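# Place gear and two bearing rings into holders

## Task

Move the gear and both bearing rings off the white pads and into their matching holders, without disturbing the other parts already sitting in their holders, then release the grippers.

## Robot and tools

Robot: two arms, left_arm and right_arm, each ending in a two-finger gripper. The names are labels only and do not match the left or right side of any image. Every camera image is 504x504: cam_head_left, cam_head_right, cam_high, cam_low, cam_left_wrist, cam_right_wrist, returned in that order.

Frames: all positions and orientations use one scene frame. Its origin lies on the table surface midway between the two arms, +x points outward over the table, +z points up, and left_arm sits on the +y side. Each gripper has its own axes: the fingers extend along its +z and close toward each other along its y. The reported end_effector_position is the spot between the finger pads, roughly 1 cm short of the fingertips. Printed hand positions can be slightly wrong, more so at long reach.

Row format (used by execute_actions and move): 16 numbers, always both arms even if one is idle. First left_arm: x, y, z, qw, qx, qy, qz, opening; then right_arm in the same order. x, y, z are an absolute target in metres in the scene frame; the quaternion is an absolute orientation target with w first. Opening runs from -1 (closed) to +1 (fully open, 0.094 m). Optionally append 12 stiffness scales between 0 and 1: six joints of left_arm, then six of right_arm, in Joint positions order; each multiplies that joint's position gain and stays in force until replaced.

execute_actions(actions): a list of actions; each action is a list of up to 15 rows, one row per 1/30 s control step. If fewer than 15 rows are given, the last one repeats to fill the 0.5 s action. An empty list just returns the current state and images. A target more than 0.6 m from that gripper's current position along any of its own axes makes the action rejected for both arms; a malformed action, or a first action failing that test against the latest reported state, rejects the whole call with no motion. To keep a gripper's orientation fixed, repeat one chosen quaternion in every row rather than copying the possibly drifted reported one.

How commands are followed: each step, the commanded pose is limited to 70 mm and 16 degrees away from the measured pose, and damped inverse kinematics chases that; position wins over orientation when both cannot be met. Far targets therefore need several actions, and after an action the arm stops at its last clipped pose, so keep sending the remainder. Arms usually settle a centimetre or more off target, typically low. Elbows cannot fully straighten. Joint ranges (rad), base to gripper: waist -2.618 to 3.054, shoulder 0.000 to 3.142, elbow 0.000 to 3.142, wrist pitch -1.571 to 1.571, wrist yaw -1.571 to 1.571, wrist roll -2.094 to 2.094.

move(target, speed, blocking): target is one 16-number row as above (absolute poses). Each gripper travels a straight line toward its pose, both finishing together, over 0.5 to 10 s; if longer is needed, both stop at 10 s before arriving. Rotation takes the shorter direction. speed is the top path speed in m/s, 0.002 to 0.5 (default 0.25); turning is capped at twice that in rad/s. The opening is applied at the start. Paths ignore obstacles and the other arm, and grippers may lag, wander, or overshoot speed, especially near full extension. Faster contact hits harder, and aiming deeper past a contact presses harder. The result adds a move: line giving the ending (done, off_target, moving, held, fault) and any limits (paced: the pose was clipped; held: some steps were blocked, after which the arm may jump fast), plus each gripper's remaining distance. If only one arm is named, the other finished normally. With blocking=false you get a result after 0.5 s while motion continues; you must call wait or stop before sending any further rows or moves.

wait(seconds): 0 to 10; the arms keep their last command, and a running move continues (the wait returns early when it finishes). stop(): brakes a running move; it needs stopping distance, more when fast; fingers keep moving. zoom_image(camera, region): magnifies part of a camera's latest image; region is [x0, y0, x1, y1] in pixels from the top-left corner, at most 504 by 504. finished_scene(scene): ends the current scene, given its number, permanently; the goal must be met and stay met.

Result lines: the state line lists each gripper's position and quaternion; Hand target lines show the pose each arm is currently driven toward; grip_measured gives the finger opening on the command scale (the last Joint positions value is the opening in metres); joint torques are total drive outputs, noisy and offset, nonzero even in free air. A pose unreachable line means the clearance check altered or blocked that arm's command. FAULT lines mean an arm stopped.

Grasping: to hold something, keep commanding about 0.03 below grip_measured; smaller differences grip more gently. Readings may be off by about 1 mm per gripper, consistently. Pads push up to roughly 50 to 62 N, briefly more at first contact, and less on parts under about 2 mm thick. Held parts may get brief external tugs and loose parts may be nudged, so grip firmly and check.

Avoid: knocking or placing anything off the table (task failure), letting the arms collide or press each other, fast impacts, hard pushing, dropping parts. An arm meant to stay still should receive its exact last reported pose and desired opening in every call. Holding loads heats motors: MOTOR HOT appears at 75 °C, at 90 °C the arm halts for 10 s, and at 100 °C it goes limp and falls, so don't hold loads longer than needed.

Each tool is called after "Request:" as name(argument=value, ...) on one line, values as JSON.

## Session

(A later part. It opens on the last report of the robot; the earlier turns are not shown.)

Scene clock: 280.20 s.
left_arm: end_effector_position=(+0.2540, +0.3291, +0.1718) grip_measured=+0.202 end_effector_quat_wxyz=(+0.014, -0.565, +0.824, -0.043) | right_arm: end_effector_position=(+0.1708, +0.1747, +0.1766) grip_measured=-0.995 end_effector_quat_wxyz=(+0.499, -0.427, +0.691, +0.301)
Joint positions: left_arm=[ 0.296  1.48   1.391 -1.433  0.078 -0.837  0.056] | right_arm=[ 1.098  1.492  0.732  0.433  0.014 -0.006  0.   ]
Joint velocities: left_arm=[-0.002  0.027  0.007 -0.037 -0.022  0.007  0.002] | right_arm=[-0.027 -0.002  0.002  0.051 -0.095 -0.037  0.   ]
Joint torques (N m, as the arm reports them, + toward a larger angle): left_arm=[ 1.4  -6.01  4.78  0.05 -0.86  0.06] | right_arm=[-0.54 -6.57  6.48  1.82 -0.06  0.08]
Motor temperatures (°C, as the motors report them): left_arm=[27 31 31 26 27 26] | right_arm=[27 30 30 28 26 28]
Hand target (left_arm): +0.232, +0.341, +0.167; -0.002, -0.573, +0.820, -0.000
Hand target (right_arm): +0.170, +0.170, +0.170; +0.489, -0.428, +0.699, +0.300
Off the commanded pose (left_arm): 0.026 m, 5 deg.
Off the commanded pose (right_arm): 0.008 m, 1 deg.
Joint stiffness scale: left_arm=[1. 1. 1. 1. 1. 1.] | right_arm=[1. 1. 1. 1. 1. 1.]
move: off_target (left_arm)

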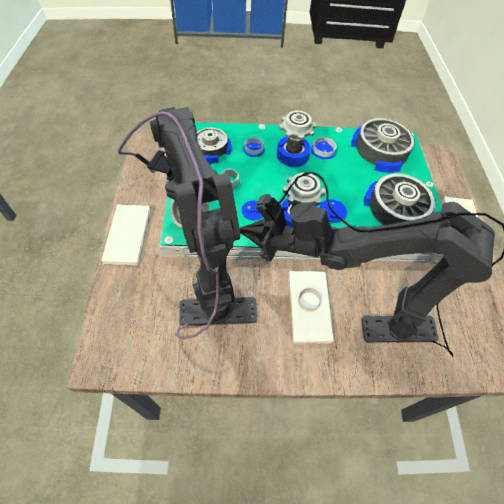

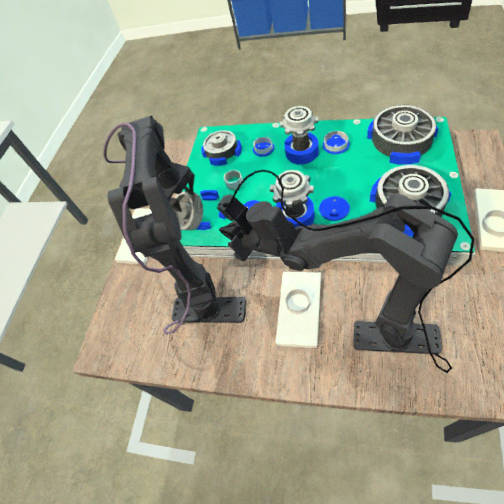

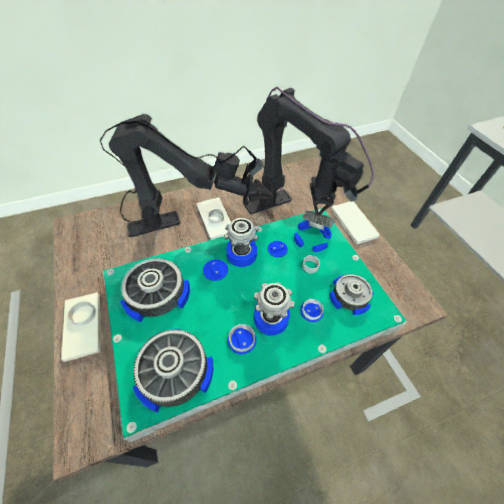

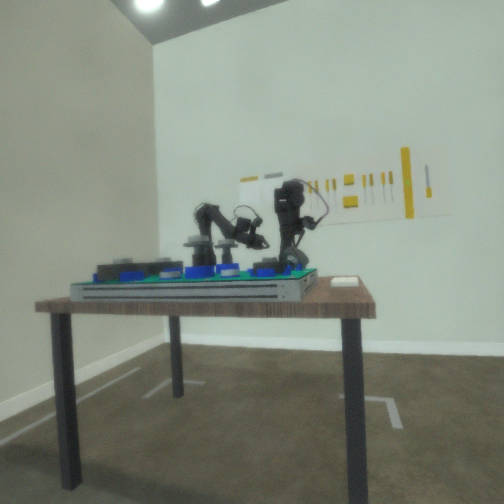

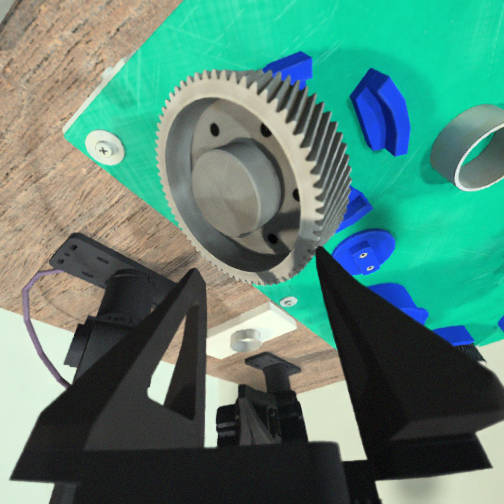

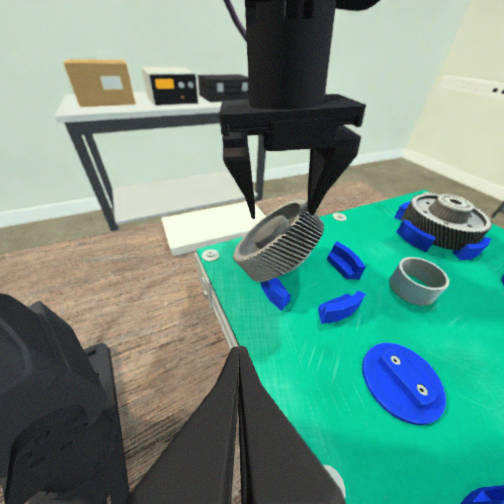

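Request:
move(target=[0.258, 0.328, 0.175, 0, -0.5736, 0.8192, 0, 0.2, 0.17, 0.17, 0.17, 0.4892, -0.4278, 0.6986, 0.2995, -1.0], speed=0.03)

Scene clock: 286.07 s.
left_arm: end_effector_position=(+0.2561, +0.3268, +0.1736) grip_measured=+0.202 end_effector_quat_wxyz=(+0.002, -0.574, +0.819, -0.011) | right_arm: end_effector_position=(+0.1707, +0.1748, +0.1766) grip_measured=-0.995 end_effector_quat_wxyz=(+0.499, -0.427, +0.691, +0.301)
Joint positions: left_arm=[ 0.245  1.524  1.442 -1.48   0.019 -0.907  0.056] | right_arm=[ 1.098  1.492  0.732  0.433  0.013 -0.006  0.   ]
Joint velocities: left_arm=[ 0.002  0.007  0.007 -0.081  0.007 -0.007 -0.002] | right_arm=[-0.002  0.012  0.007 -0.051 -0.022 -0.007 -0.001]
Joint torques (N m, as the arm reports them, + toward a larger angle): left_arm=[-0.7  -4.07  9.7   0.22 -0.2  -0.06] | right_arm=[-0.54 -6.57  6.47  1.81 -0.06  0.08]
Motor temperatures (°C, as the motors report them): left_arm=[27 31 31 26 27 26] | right_arm=[27 31 30 29 26 28]
Hand target (left_arm): +0.258, +0.328, +0.175; +0.001, -0.573, +0.819, -0.001
Hand target (right_arm): +0.170, +0.170, +0.170; +0.489, -0.428, +0.699, +0.300
Off the commanded pose (left_arm): 0.003 m, 1 deg.
Off the commanded pose (right_arm): 0.008 m, 1 deg.
Joint stiffness scale: left_arm=[1. 1. 1. 1. 1. 1.] | right_arm=[1. 1. 1. 1. 1. 1.]
move: done

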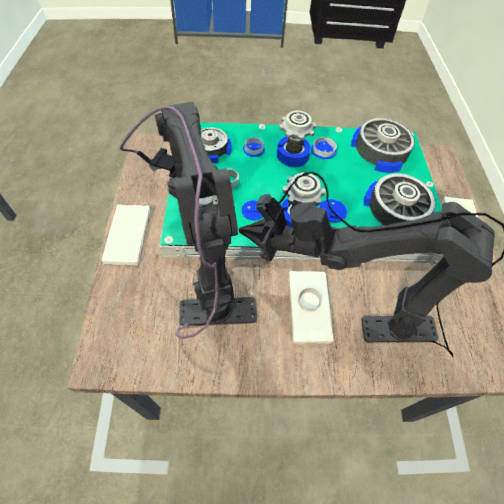

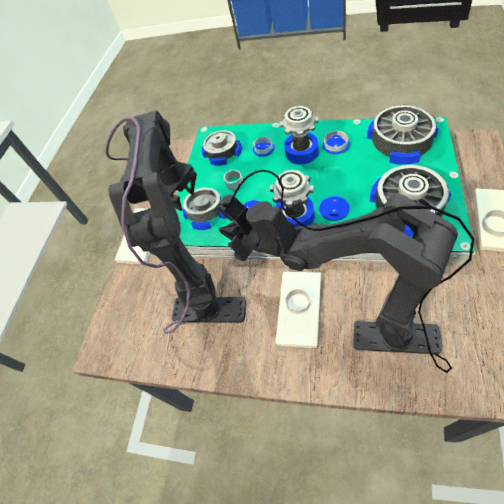

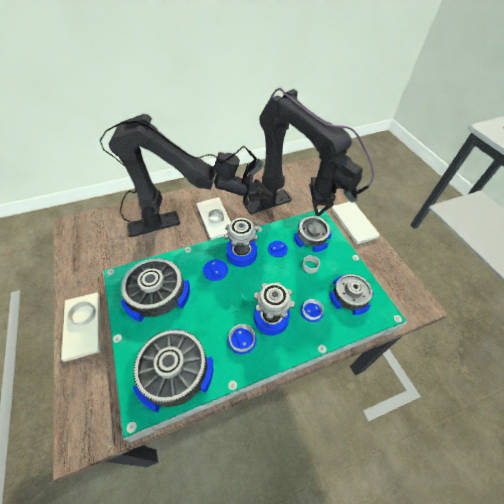

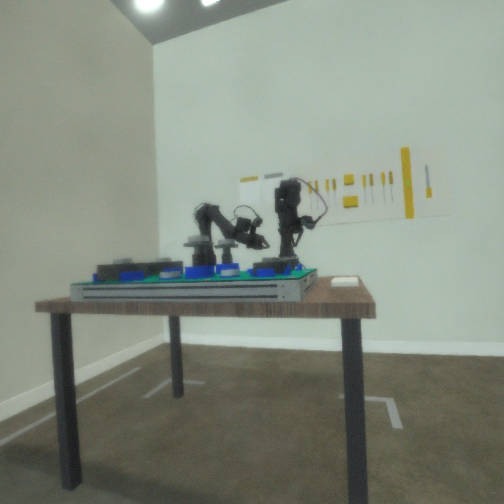

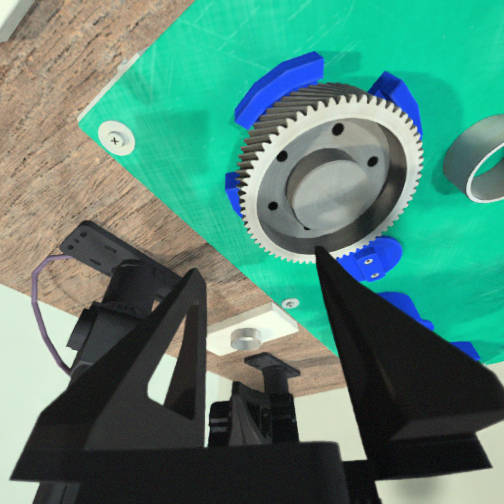

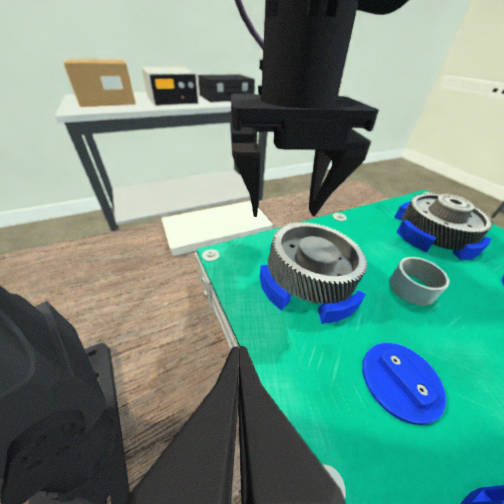

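Request:
move(target=[0.20, 0.30, 0.22, 0, -0.5736, 0.8192, 0, 1.0, 0.08, -0.12, 0.24, 0.2, 0, 0.98, 0, 1.0], speed=0.25)

Request:
move(target=[0.05, 0.02, 0.12, 0, -0.7071, 0.7071, 0, 1.0, 0.20, -0.47, 0.16, 0, 0, 1, 0, 1.0], speed=0.25)

Scene clock: 304.13 s.
left_arm: end_effector_position=(+0.2071, +0.3003, +0.2199) grip_measured=+0.999 end_effector_quat_wxyz=(+0.078, -0.574, +0.814, -0.038) | right_arm: end_effector_position=(+0.0790, -0.1122, +0.2424) grip_measured=+1.000 end_effector_quat_wxyz=(+0.211, -0.015, +0.973, +0.088)
Joint positions: left_arm=[ 0.195  1.221  1.38  -1.557  0.017 -0.965  0.094] | right_arm=[ 1.132  0.922  1.266 -1.561  0.302  1.059  0.094]
Joint velocities: left_arm=[-0.007 -0.002  0.012 -0.066  0.007 -0.007 -0.001] | right_arm=[-0.012 -0.022  0.012  0.051 -0.11  -0.022  0.   ]
Joint torques (N m, as the arm reports them, + toward a larger angle): left_arm=[-0.68 -4.18  6.01  0.54 -0.21 -0.04] | right_arm=[-0.69 -1.19  5.85  0.91  0.16 -0.11]
Motor temperatures (°C, as the motors report them): left_arm=[27 31 32 26 27 26] | right_arm=[27 31 30 29 26 28]
Hand target (left_arm): +0.201, +0.299, +0.221; +0.083, -0.572, +0.815, -0.031
Hand target (right_arm): +0.076, -0.119, +0.241; +0.206, -0.018, +0.975, +0.080
Off the commanded pose (left_arm): 0.007 m, 10 deg.
Off the commanded pose (right_arm): 0.008 m, 10 deg.
Joint stiffness scale: left_arm=[1. 1. 1. 1. 1. 1.] | right_arm=[1. 1. 1. 1. 1. 1.]
joint sent to its limit (left arm) — the command would take joint 4 (wrist pitch) past its lower limit, so that joint was sent only as far as its limit.
joint sent to its limit (right arm) — the command would take joint 4 (wrist pitch) past its lower limit, so that joint was sent only as far as its limit.
move: off_target (left_arm, right_arm)

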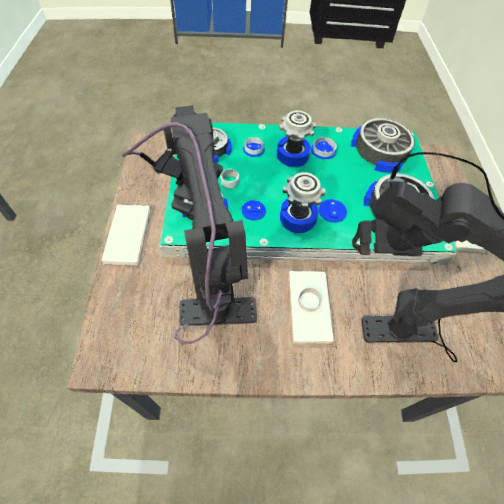

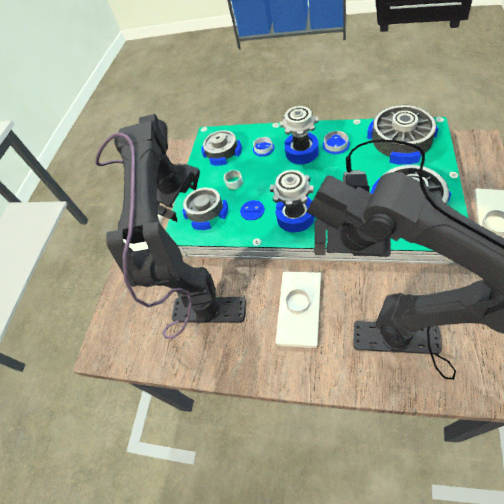

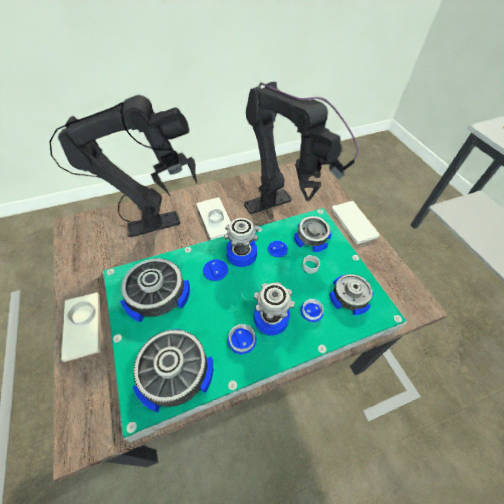

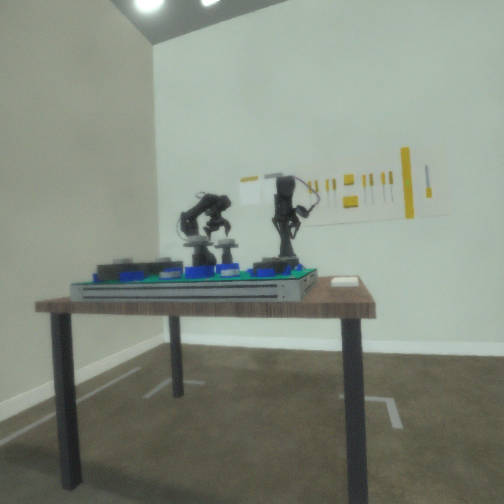

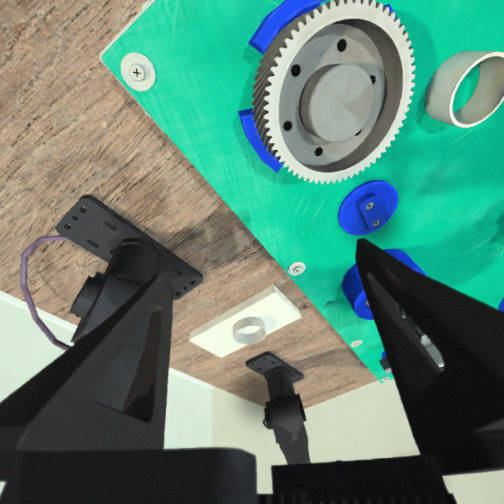

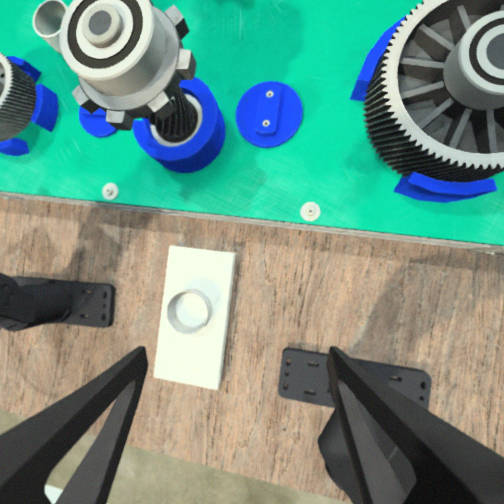

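Scene clock: 306.27 s.
left_arm: end_effector_position=(+0.0557, +0.0150, +0.1156) grip_measured=+0.999 end_effector_quat_wxyz=(-0.204, -0.479, +0.853, +0.042) | right_arm: end_effector_position=(+0.1942, -0.4567, +0.1584) grip_measured=+1.000 end_effector_quat_wxyz=(-0.002, +0.003, +1.000, +0.027)
Joint positions: left_arm=[-1.146  1.485  1.112 -1.282  0.412 -2.082  0.094] | right_arm=[-0.82   1.8    1.682 -1.495 -0.035 -0.802  0.094]
Joint velocities: left_arm=[ 0.012 -0.017  0.007 -0.037  0.007  0.007  0.001] | right_arm=[-0.017 -0.012  0.002  0.081 -0.007 -0.125  0.   ]
Joint torques (N m, as the arm reports them, + toward a larger angle): left_arm=[-0.61 -3.95  9.18  0.07  0.34 -0.07] | right_arm=[-0.44 -7.76  8.39  0.42  0.05 -0.1 ]
Motor temperatures (°C, as the motors report them): left_arm=[27 30 32 26 27 26] | right_arm=[27 31 31 29 26 28]
Hand target (left_arm): +0.054, +0.011, +0.118; -0.208, -0.479, +0.851, +0.046
Hand target (right_arm): +0.194, -0.461, +0.164; +0.001, +0.000, +1.000, +0.021
Off the commanded pose (left_arm): 0.009 m, 39 deg; orientation clipped at the last step of the last action.
Off the commanded pose (right_arm): 0.015 m, 3 deg.
Joint stiffness scale: left_arm=[1. 1. 1. 1. 1. 1.] | right_arm=[1. 1. 1. 1. 1. 1.]
joint sent to its limit (left arm) — the command would take joint 6 (wrist roll) past its lower limit, so that joint was sent only as far as its limit.
move: off_target (left_arm, right_arm); limits=paced

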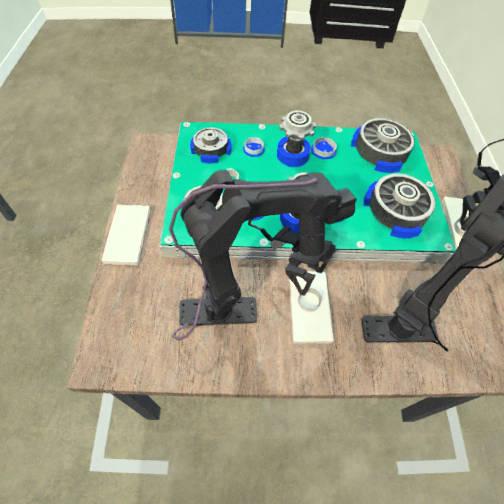

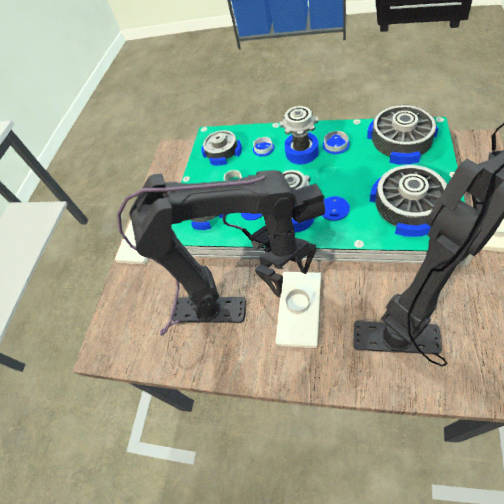

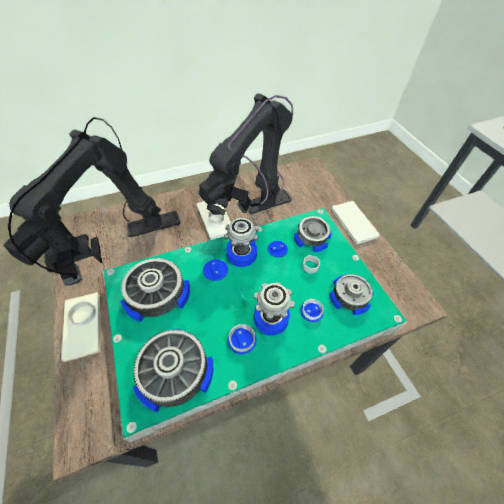

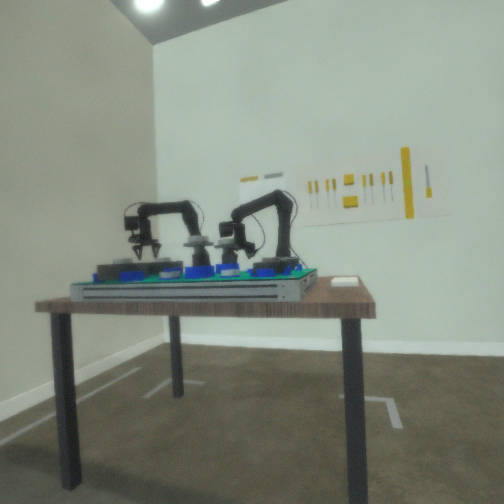

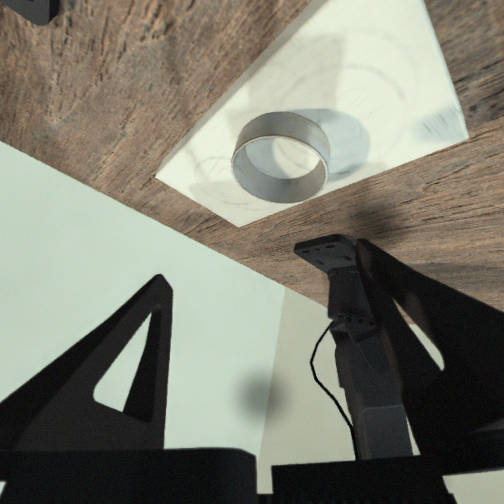

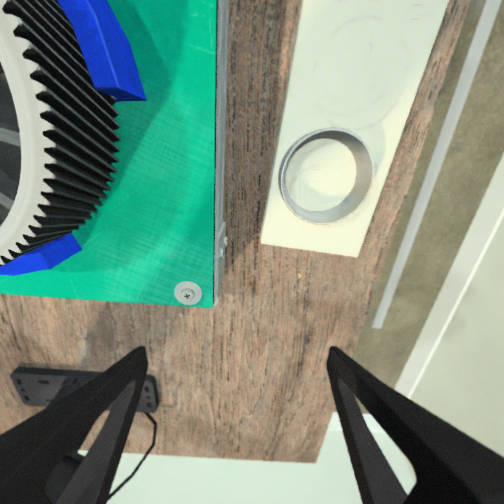

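Request:
execute_actions(actions=[])

Scene clock: 313.13 s.
left_arm: end_effector_position=(+0.0554, +0.0148, +0.1157) grip_measured=+0.999 end_effector_quat_wxyz=(-0.205, -0.479, +0.852, +0.042) | right_arm: end_effector_position=(+0.1941, -0.4568, +0.1584) grip_measured=+1.000 end_effector_quat_wxyz=(-0.002, +0.002, +1.000, +0.027)
Joint positions: left_arm=[-1.146  1.485  1.112 -1.282  0.414 -2.082  0.094] | right_arm=[-0.82   1.8    1.682 -1.495 -0.035 -0.803  0.094]
Joint velocities: left_arm=[ 0.007  0.002 -0.022 -0.095 -0.007  0.066  0.   ] | right_arm=[-0.007 -0.002 -0.012  0.037 -0.037 -0.022  0.   ]
Joint torques (N m, as the arm reports them, + toward a larger angle): left_arm=[-0.57 -3.94  9.15  0.07  0.34 -0.1 ] | right_arm=[-0.44 -7.76  8.38  0.41  0.06 -0.1 ]
Motor temperatures (°C, as the motors report them): left_arm=[27 30 32 26 27 26] | right_arm=[27 31 31 28 26 28]
Hand target (left_arm): +0.053, +0.011, +0.118; -0.208, -0.479, +0.851, +0.046
Hand target (right_arm): +0.194, -0.461, +0.164; +0.001, +0.000, +1.000, +0.021
Off the commanded pose (left_arm): 0.009 m, 39 deg; orientation clipped at the last step of the last action.
Off the commanded pose (right_arm): 0.015 m, 3 deg.
Joint stiffness scale: left_arm=[1. 1. 1. 1. 1. 1.] | right_arm=[1. 1. 1. 1. 1. 1.]

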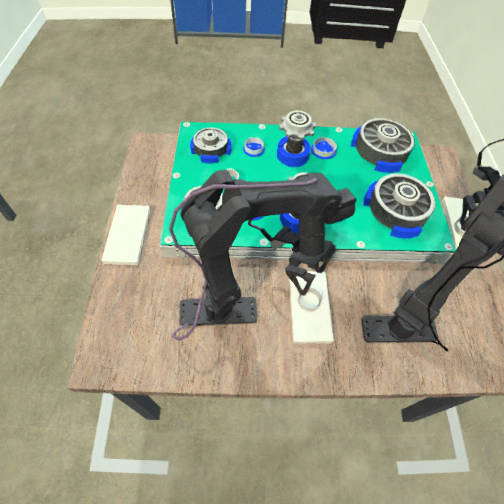

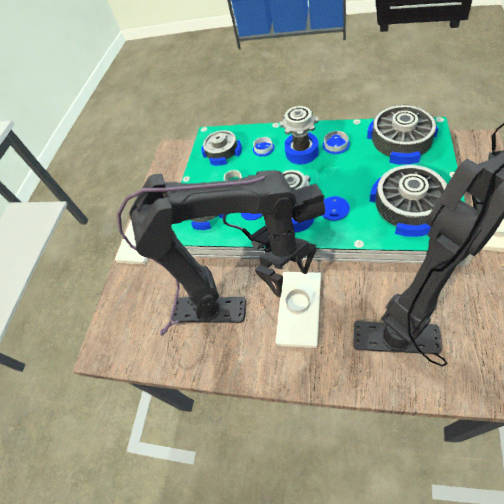

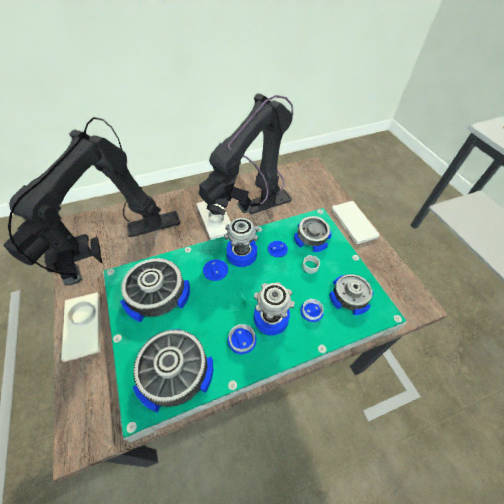

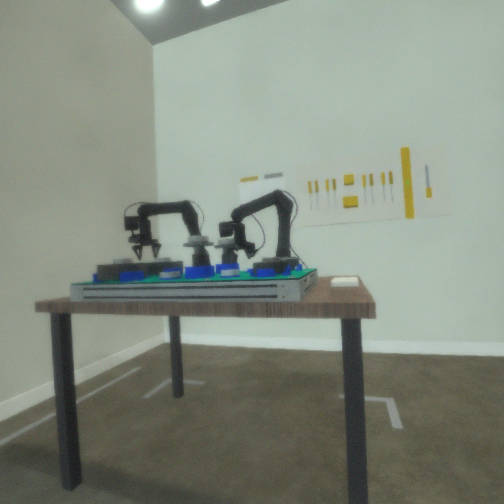

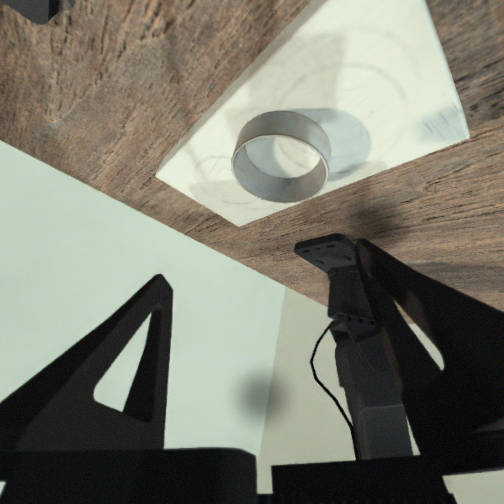

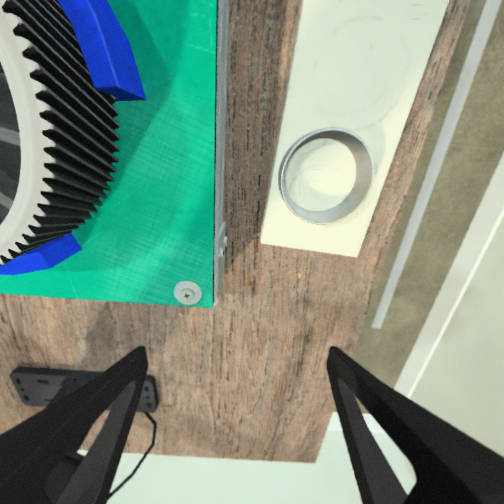

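Request:
zoom_image(camera="cam_high", region=[190, 200, 400, 370])

Request:
move(target=[0.0495, 0.0, 0.12, 0, 0, 1, 0, 1, 0.215, -0.505, 0.14, 0, 0, 1, 0, 1], speed=0.15)

Region (190, 200, 400, 370) of cam_high's 504x504 image, scaled by 2.400, with more detail than that image has; it fills the top 408 rows of this view, and the rest is white.

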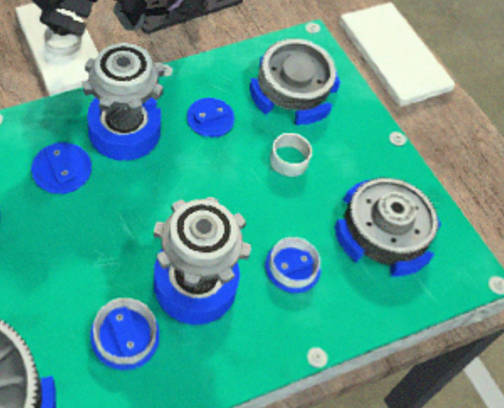

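Scene clock: 320.60 s.
left_arm: end_effector_position=(+0.0464, +0.0040, +0.1169) grip_measured=+0.999 end_effector_quat_wxyz=(-0.013, -0.011, +1.000, +0.009) | right_arm: end_effector_position=(+0.2109, -0.4952, +0.1387) grip_measured=+1.000 end_effector_quat_wxyz=(-0.007, +0.000, +1.000, +0.011)
Joint positions: left_arm=[-1.479  1.499  1.193 -1.285  0.023 -1.429  0.094] | right_arm=[-0.845  1.937  1.784 -1.445 -0.005 -0.832  0.094]
Joint velocities: left_arm=[-0.002  0.017  0.007  0.022 -0.066 -0.022  0.001] | right_arm=[ 0.007  0.017  0.007  0.081  0.081 -0.022  0.   ]
Joint torques (N m, as the arm reports them, + toward a larger angle): left_arm=[-0.7  -5.27  9.06  0.31 -0.22  0.1 ] | right_arm=[-0.72 -8.07  8.5   0.63  0.07 -0.11]
Motor temperatures (°C, as the motors report them): left_arm=[27 30 33 26 27 26] | right_arm=[27 31 31 28 26 28]
Hand target (left_arm): +0.048, -0.001, +0.121; -0.001, -0.000, +1.000, -0.002
Hand target (right_arm): +0.214, -0.505, +0.140; -0.000, -0.000, +1.000, -0.000
Off the commanded pose (left_arm): 0.006 m, 2 deg.
Off the commanded pose (right_arm): 0.011 m, 2 deg.
Joint stiffness scale: left_arm=[1. 1. 1. 1. 1. 1.] | right_arm=[1. 1. 1. 1. 1. 1.]
move: off_target (right_arm)

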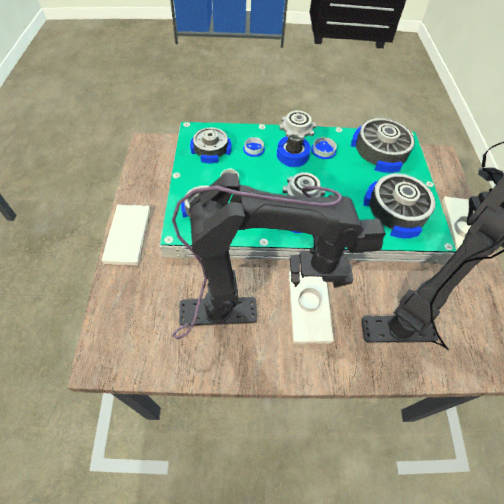

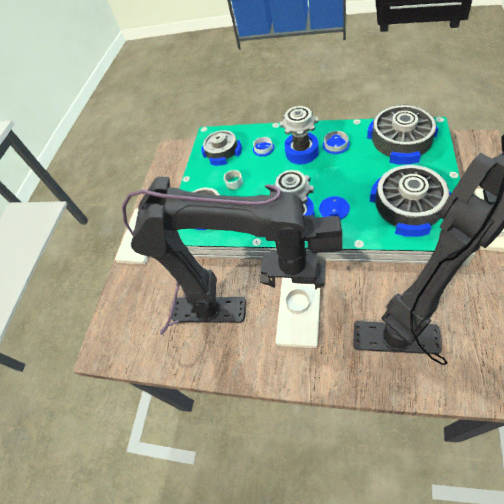

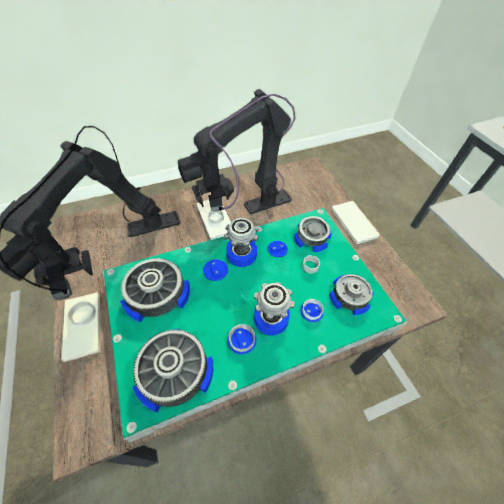

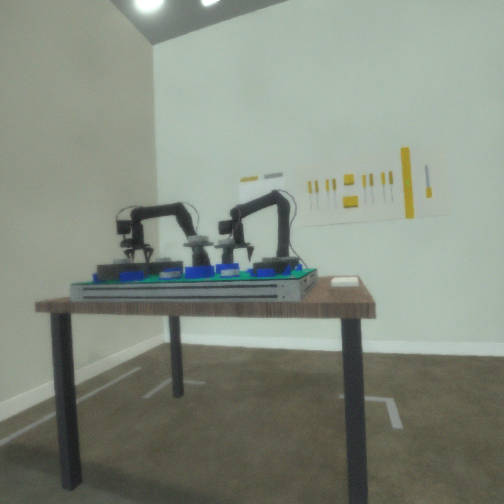

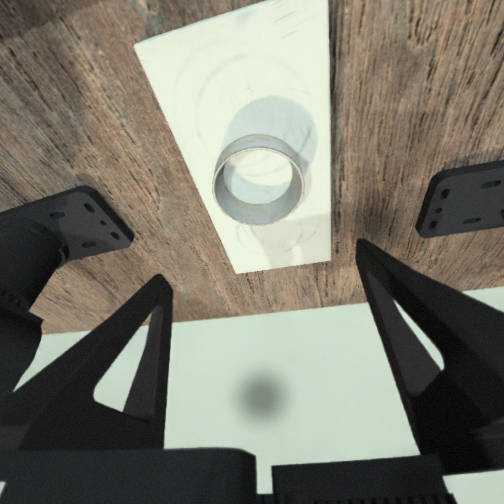

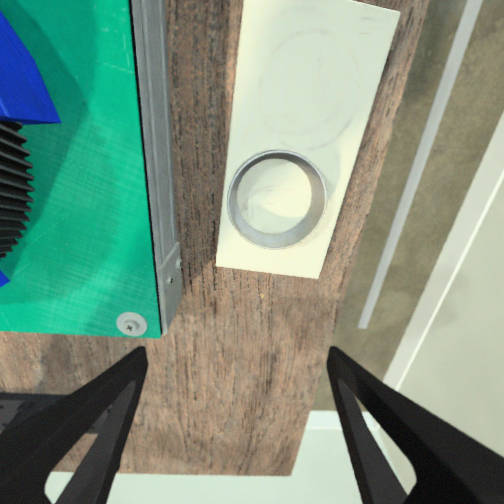

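Request:
move(target=[0.0495, -0.006, 0.07, 0, 0, 1, 0, 1, 0.228, -0.532, 0.09, 0, 0, 1, 0, 1], speed=0.1)

Scene clock: 328.63 s.
left_arm: end_effector_position=(+0.0488, -0.0075, +0.0758) grip_measured=+0.999 end_effector_quat_wxyz=(-0.009, -0.009, +1.000, -0.009) | right_arm: end_effector_position=(+0.2287, -0.5277, +0.0939) grip_measured=+1.000 end_effector_quat_wxyz=(+0.000, +0.001, +1.000, +0.003)
Joint positions: left_arm=[-1.479  1.534  1.061 -1.083  0.02  -1.426  0.094] | right_arm=[-0.867  2.061  1.784 -1.299 -0.004 -0.852  0.094]
Joint velocities: left_arm=[-0.012 -0.002 -0.007 -0.022  0.007  0.022  0.   ] | right_arm=[-0.007  0.007  0.012 -0.037 -0.051 -0.007  0.   ]
Joint torques (N m, as the arm reports them, + toward a larger angle): left_arm=[-0.51 -4.36  6.46  0.37 -0.22  0.12] | right_arm=[-0.65 -9.44  6.36  0.67  0.06 -0.1 ]
Motor temperatures (°C, as the motors report them): left_arm=[27 30 32 26 27 26] | right_arm=[27 32 31 27 26 28]
Hand target (left_arm): +0.049, -0.006, +0.070; -0.000, -0.000, +1.000, +0.000
Hand target (right_arm): +0.228, -0.532, +0.090; +0.000, +0.000, +1.000, +0.000
Off the commanded pose (left_arm): 0.006 m, 2 deg.
Off the commanded pose (right_arm): 0.006 m, 0 deg.
Joint stiffness scale: left_arm=[1. 1. 1. 1. 1. 1.] | right_arm=[1. 1. 1. 1. 1. 1.]
move: done

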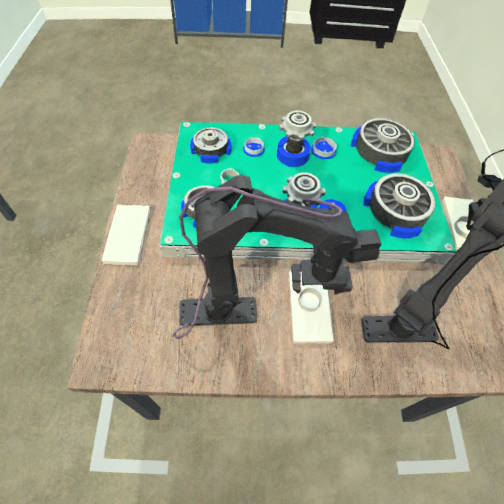

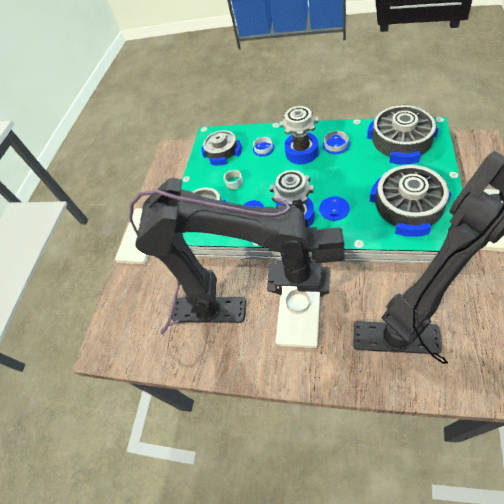

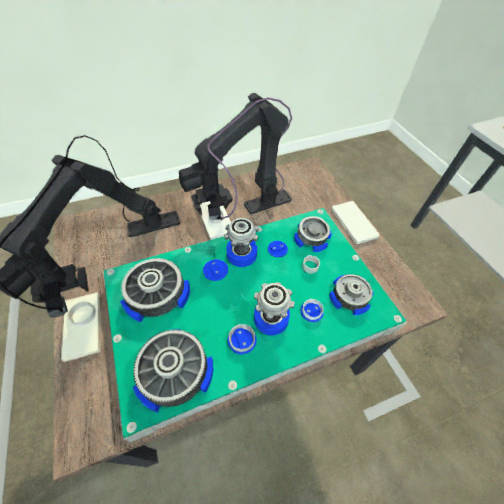

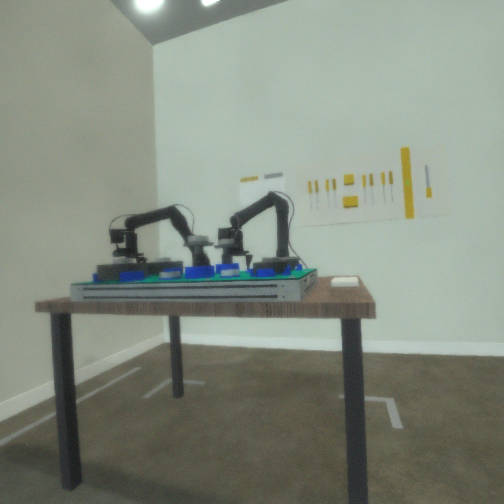

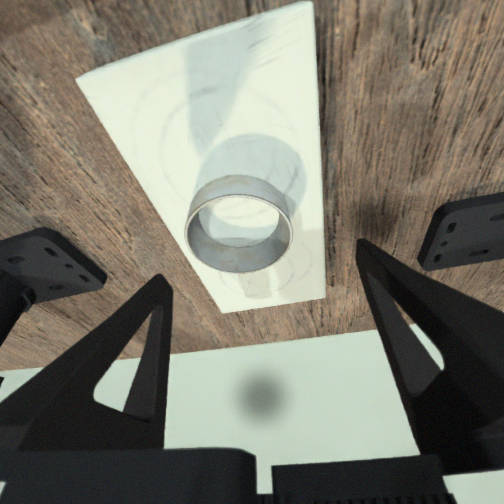

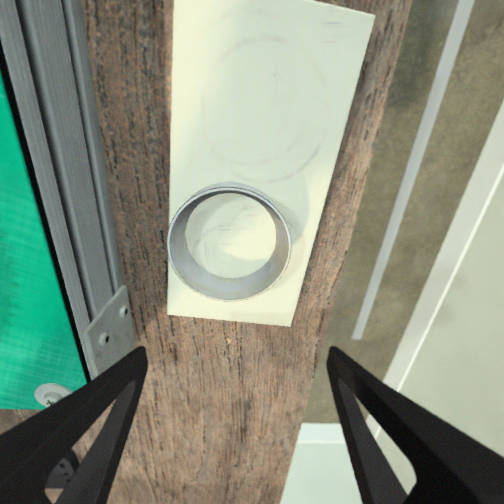

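Request:
move(target=[0.048, 0.0, 0.055, 0, 0, 1, 0, 1, 0.253, -0.524, 0.075, 0, 0, 1, 0, 1], speed=0.06)

Scene clock: 334.90 s.
left_arm: end_effector_position=(+0.0480, -0.0021, +0.0597) grip_measured=+0.999 end_effector_quat_wxyz=(-0.009, -0.009, +1.000, -0.007) | right_arm: end_effector_position=(+0.2463, -0.5198, +0.0747) grip_measured=+1.000 end_effector_quat_wxyz=(-0.007, -0.002, +1.000, +0.010)
Joint positions: left_arm=[-1.479  1.534  0.994 -1.021  0.02  -1.426  0.094] | right_arm=[-0.821  2.111  1.784 -1.267 -0.004 -0.812  0.094]
Joint velocities: left_arm=[-0.002 -0.007 -0.002 -0.007  0.007  0.022 -0.   ] | right_arm=[ 0.012 -0.007  0.012 -0.037 -0.095  0.022  0.   ]
Joint torques (N m, as the arm reports them, + toward a larger angle): left_arm=[-0.84 -4.74  6.36  0.35 -0.22  0.1 ] | right_arm=[ 0.45 -9.67  7.88  0.64  0.07  0.08]
Motor temperatures (°C, as the motors report them): left_arm=[27 30 32 26 27 26] | right_arm=[27 33 31 27 26 28]
Hand target (left_arm): +0.048, -0.000, +0.055; -0.000, +0.000, +1.000, -0.000
Hand target (right_arm): +0.253, -0.524, +0.075; -0.001, +0.000, +1.000, -0.000
Off the commanded pose (left_arm): 0.005 m, 2 deg.
Off the commanded pose (right_arm): 0.008 m, 1 deg.
Joint stiffness scale: left_arm=[1. 1. 1. 1. 1. 1.] | right_arm=[1. 1. 1. 1. 1. 1.]
move: done

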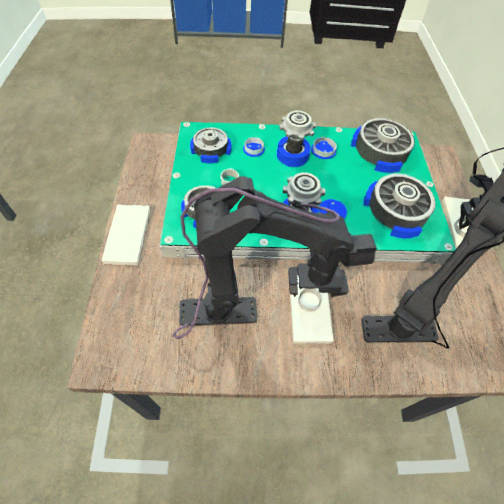

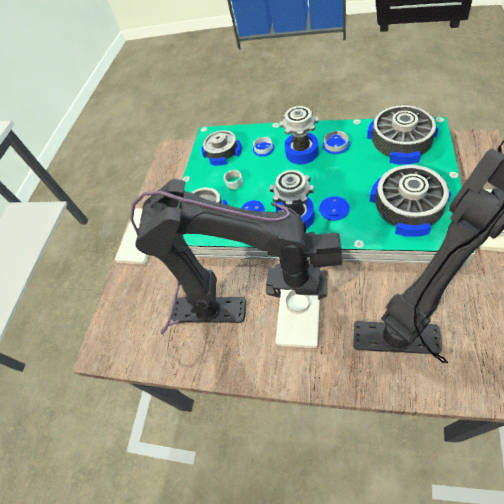

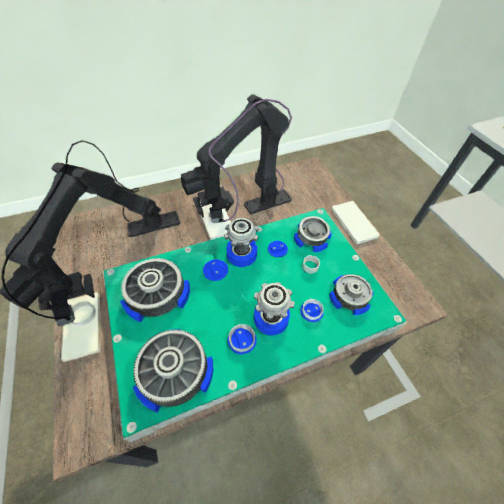

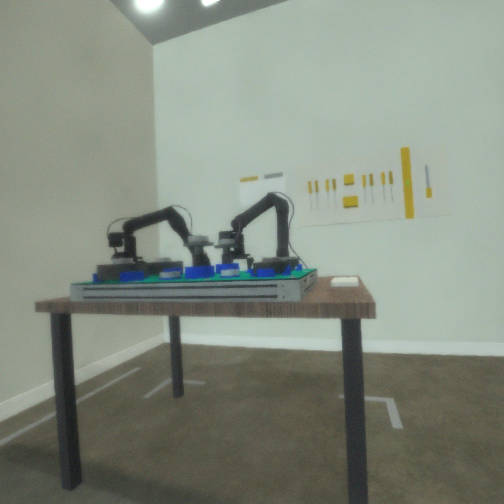

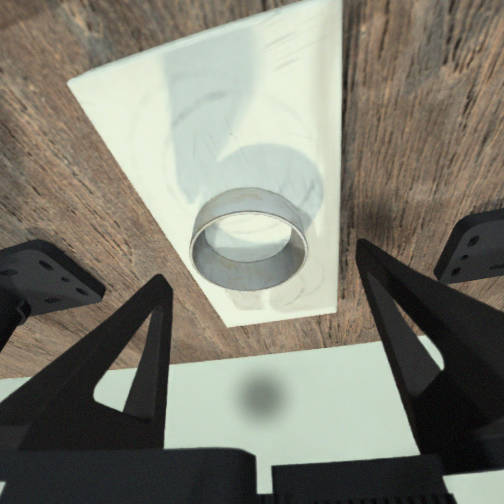

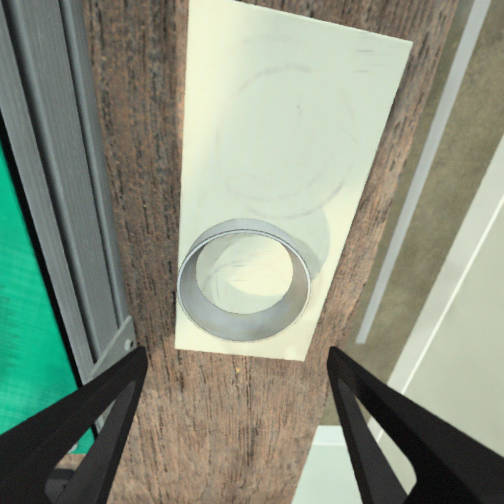

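Request:
move(target=[0.048, 0.006, 0.034, 0, 0, 1, 0, 1, 0.265, -0.527, 0.062, 0, 0, 1, 0, 1], speed=0.04)

Scene clock: 340.10 s.
left_arm: end_effector_position=(+0.0472, +0.0027, +0.0404) grip_measured=+0.999 end_effector_quat_wxyz=(-0.008, -0.008, +1.000, -0.011) | right_arm: end_effector_position=(+0.2561, -0.5217, +0.0609) grip_measured=+1.000 end_effector_quat_wxyz=(-0.008, -0.001, +1.000, +0.011)
Joint positions: left_arm=[-1.479  1.534  0.913 -0.932  0.02  -1.425  0.094] | right_arm=[-0.806  2.157  1.8   -1.242 -0.004 -0.796  0.094]
Joint velocities: left_arm=[-0.002 -0.007 -0.012 -0.007 -0.066  0.037 -0.001] | right_arm=[-0.002  0.002  0.002 -0.037  0.022  0.051  0.   ]
Joint torques (N m, as the arm reports them, + toward a larger angle): left_arm=[-0.55 -4.1   6.1   0.36 -0.24  0.12] | right_arm=[ 0.61 -9.76  8.47  0.63  0.06  0.1 ]
Motor temperatures (°C, as the motors report them): left_arm=[27 30 32 26 27 26] | right_arm=[27 33 31 27 26 28]
Hand target (left_arm): +0.048, +0.006, +0.034; -0.000, -0.000, +1.000, -0.000
Hand target (right_arm): +0.265, -0.527, +0.062; -0.000, -0.000, +1.000, -0.000
Off the commanded pose (left_arm): 0.007 m, 2 deg.
Off the commanded pose (right_arm): 0.010 m, 2 deg.
Joint stiffness scale: left_arm=[1. 1. 1. 1. 1. 1.] | right_arm=[1. 1. 1. 1. 1. 1.]
move: done

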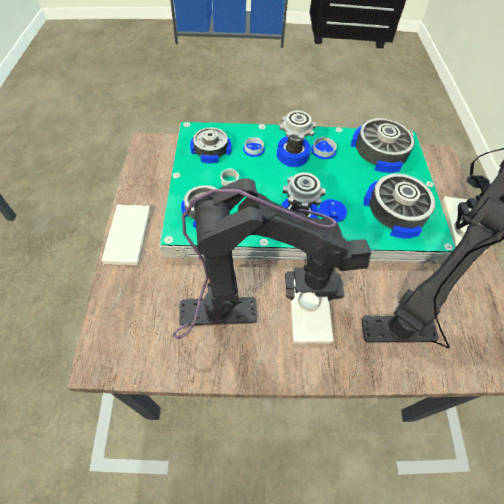

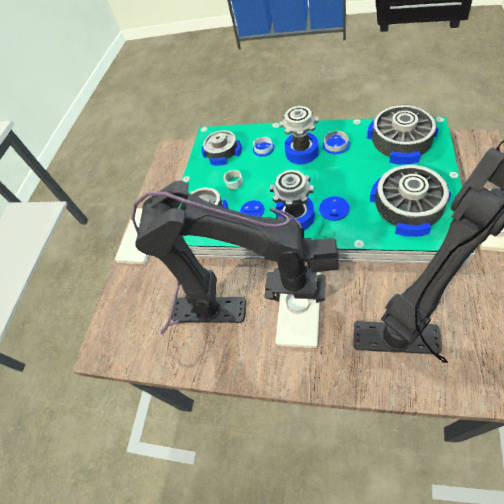

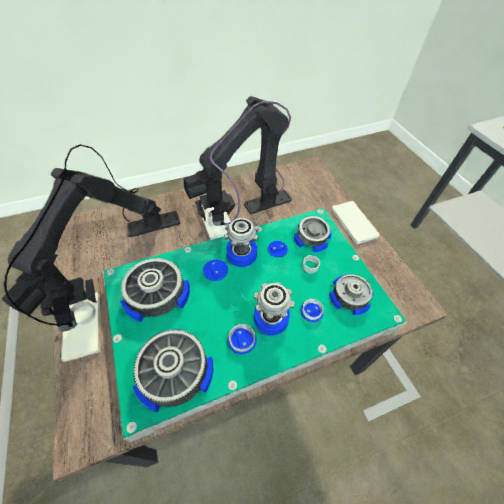

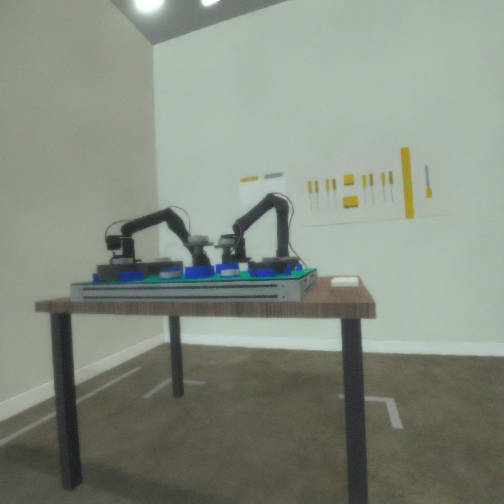

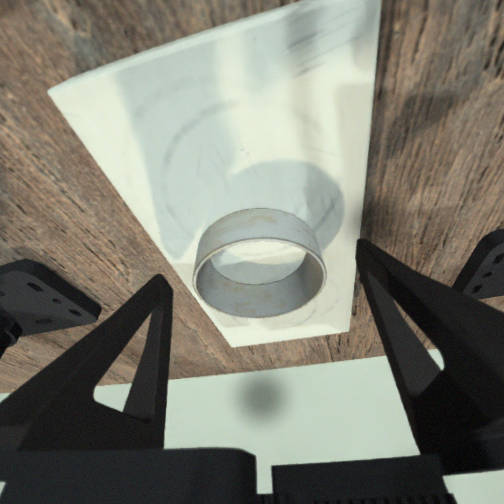

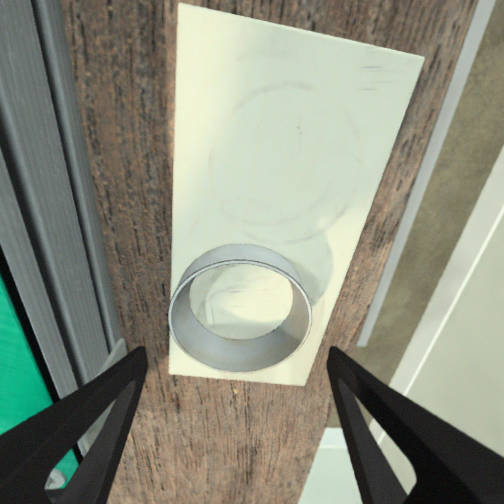

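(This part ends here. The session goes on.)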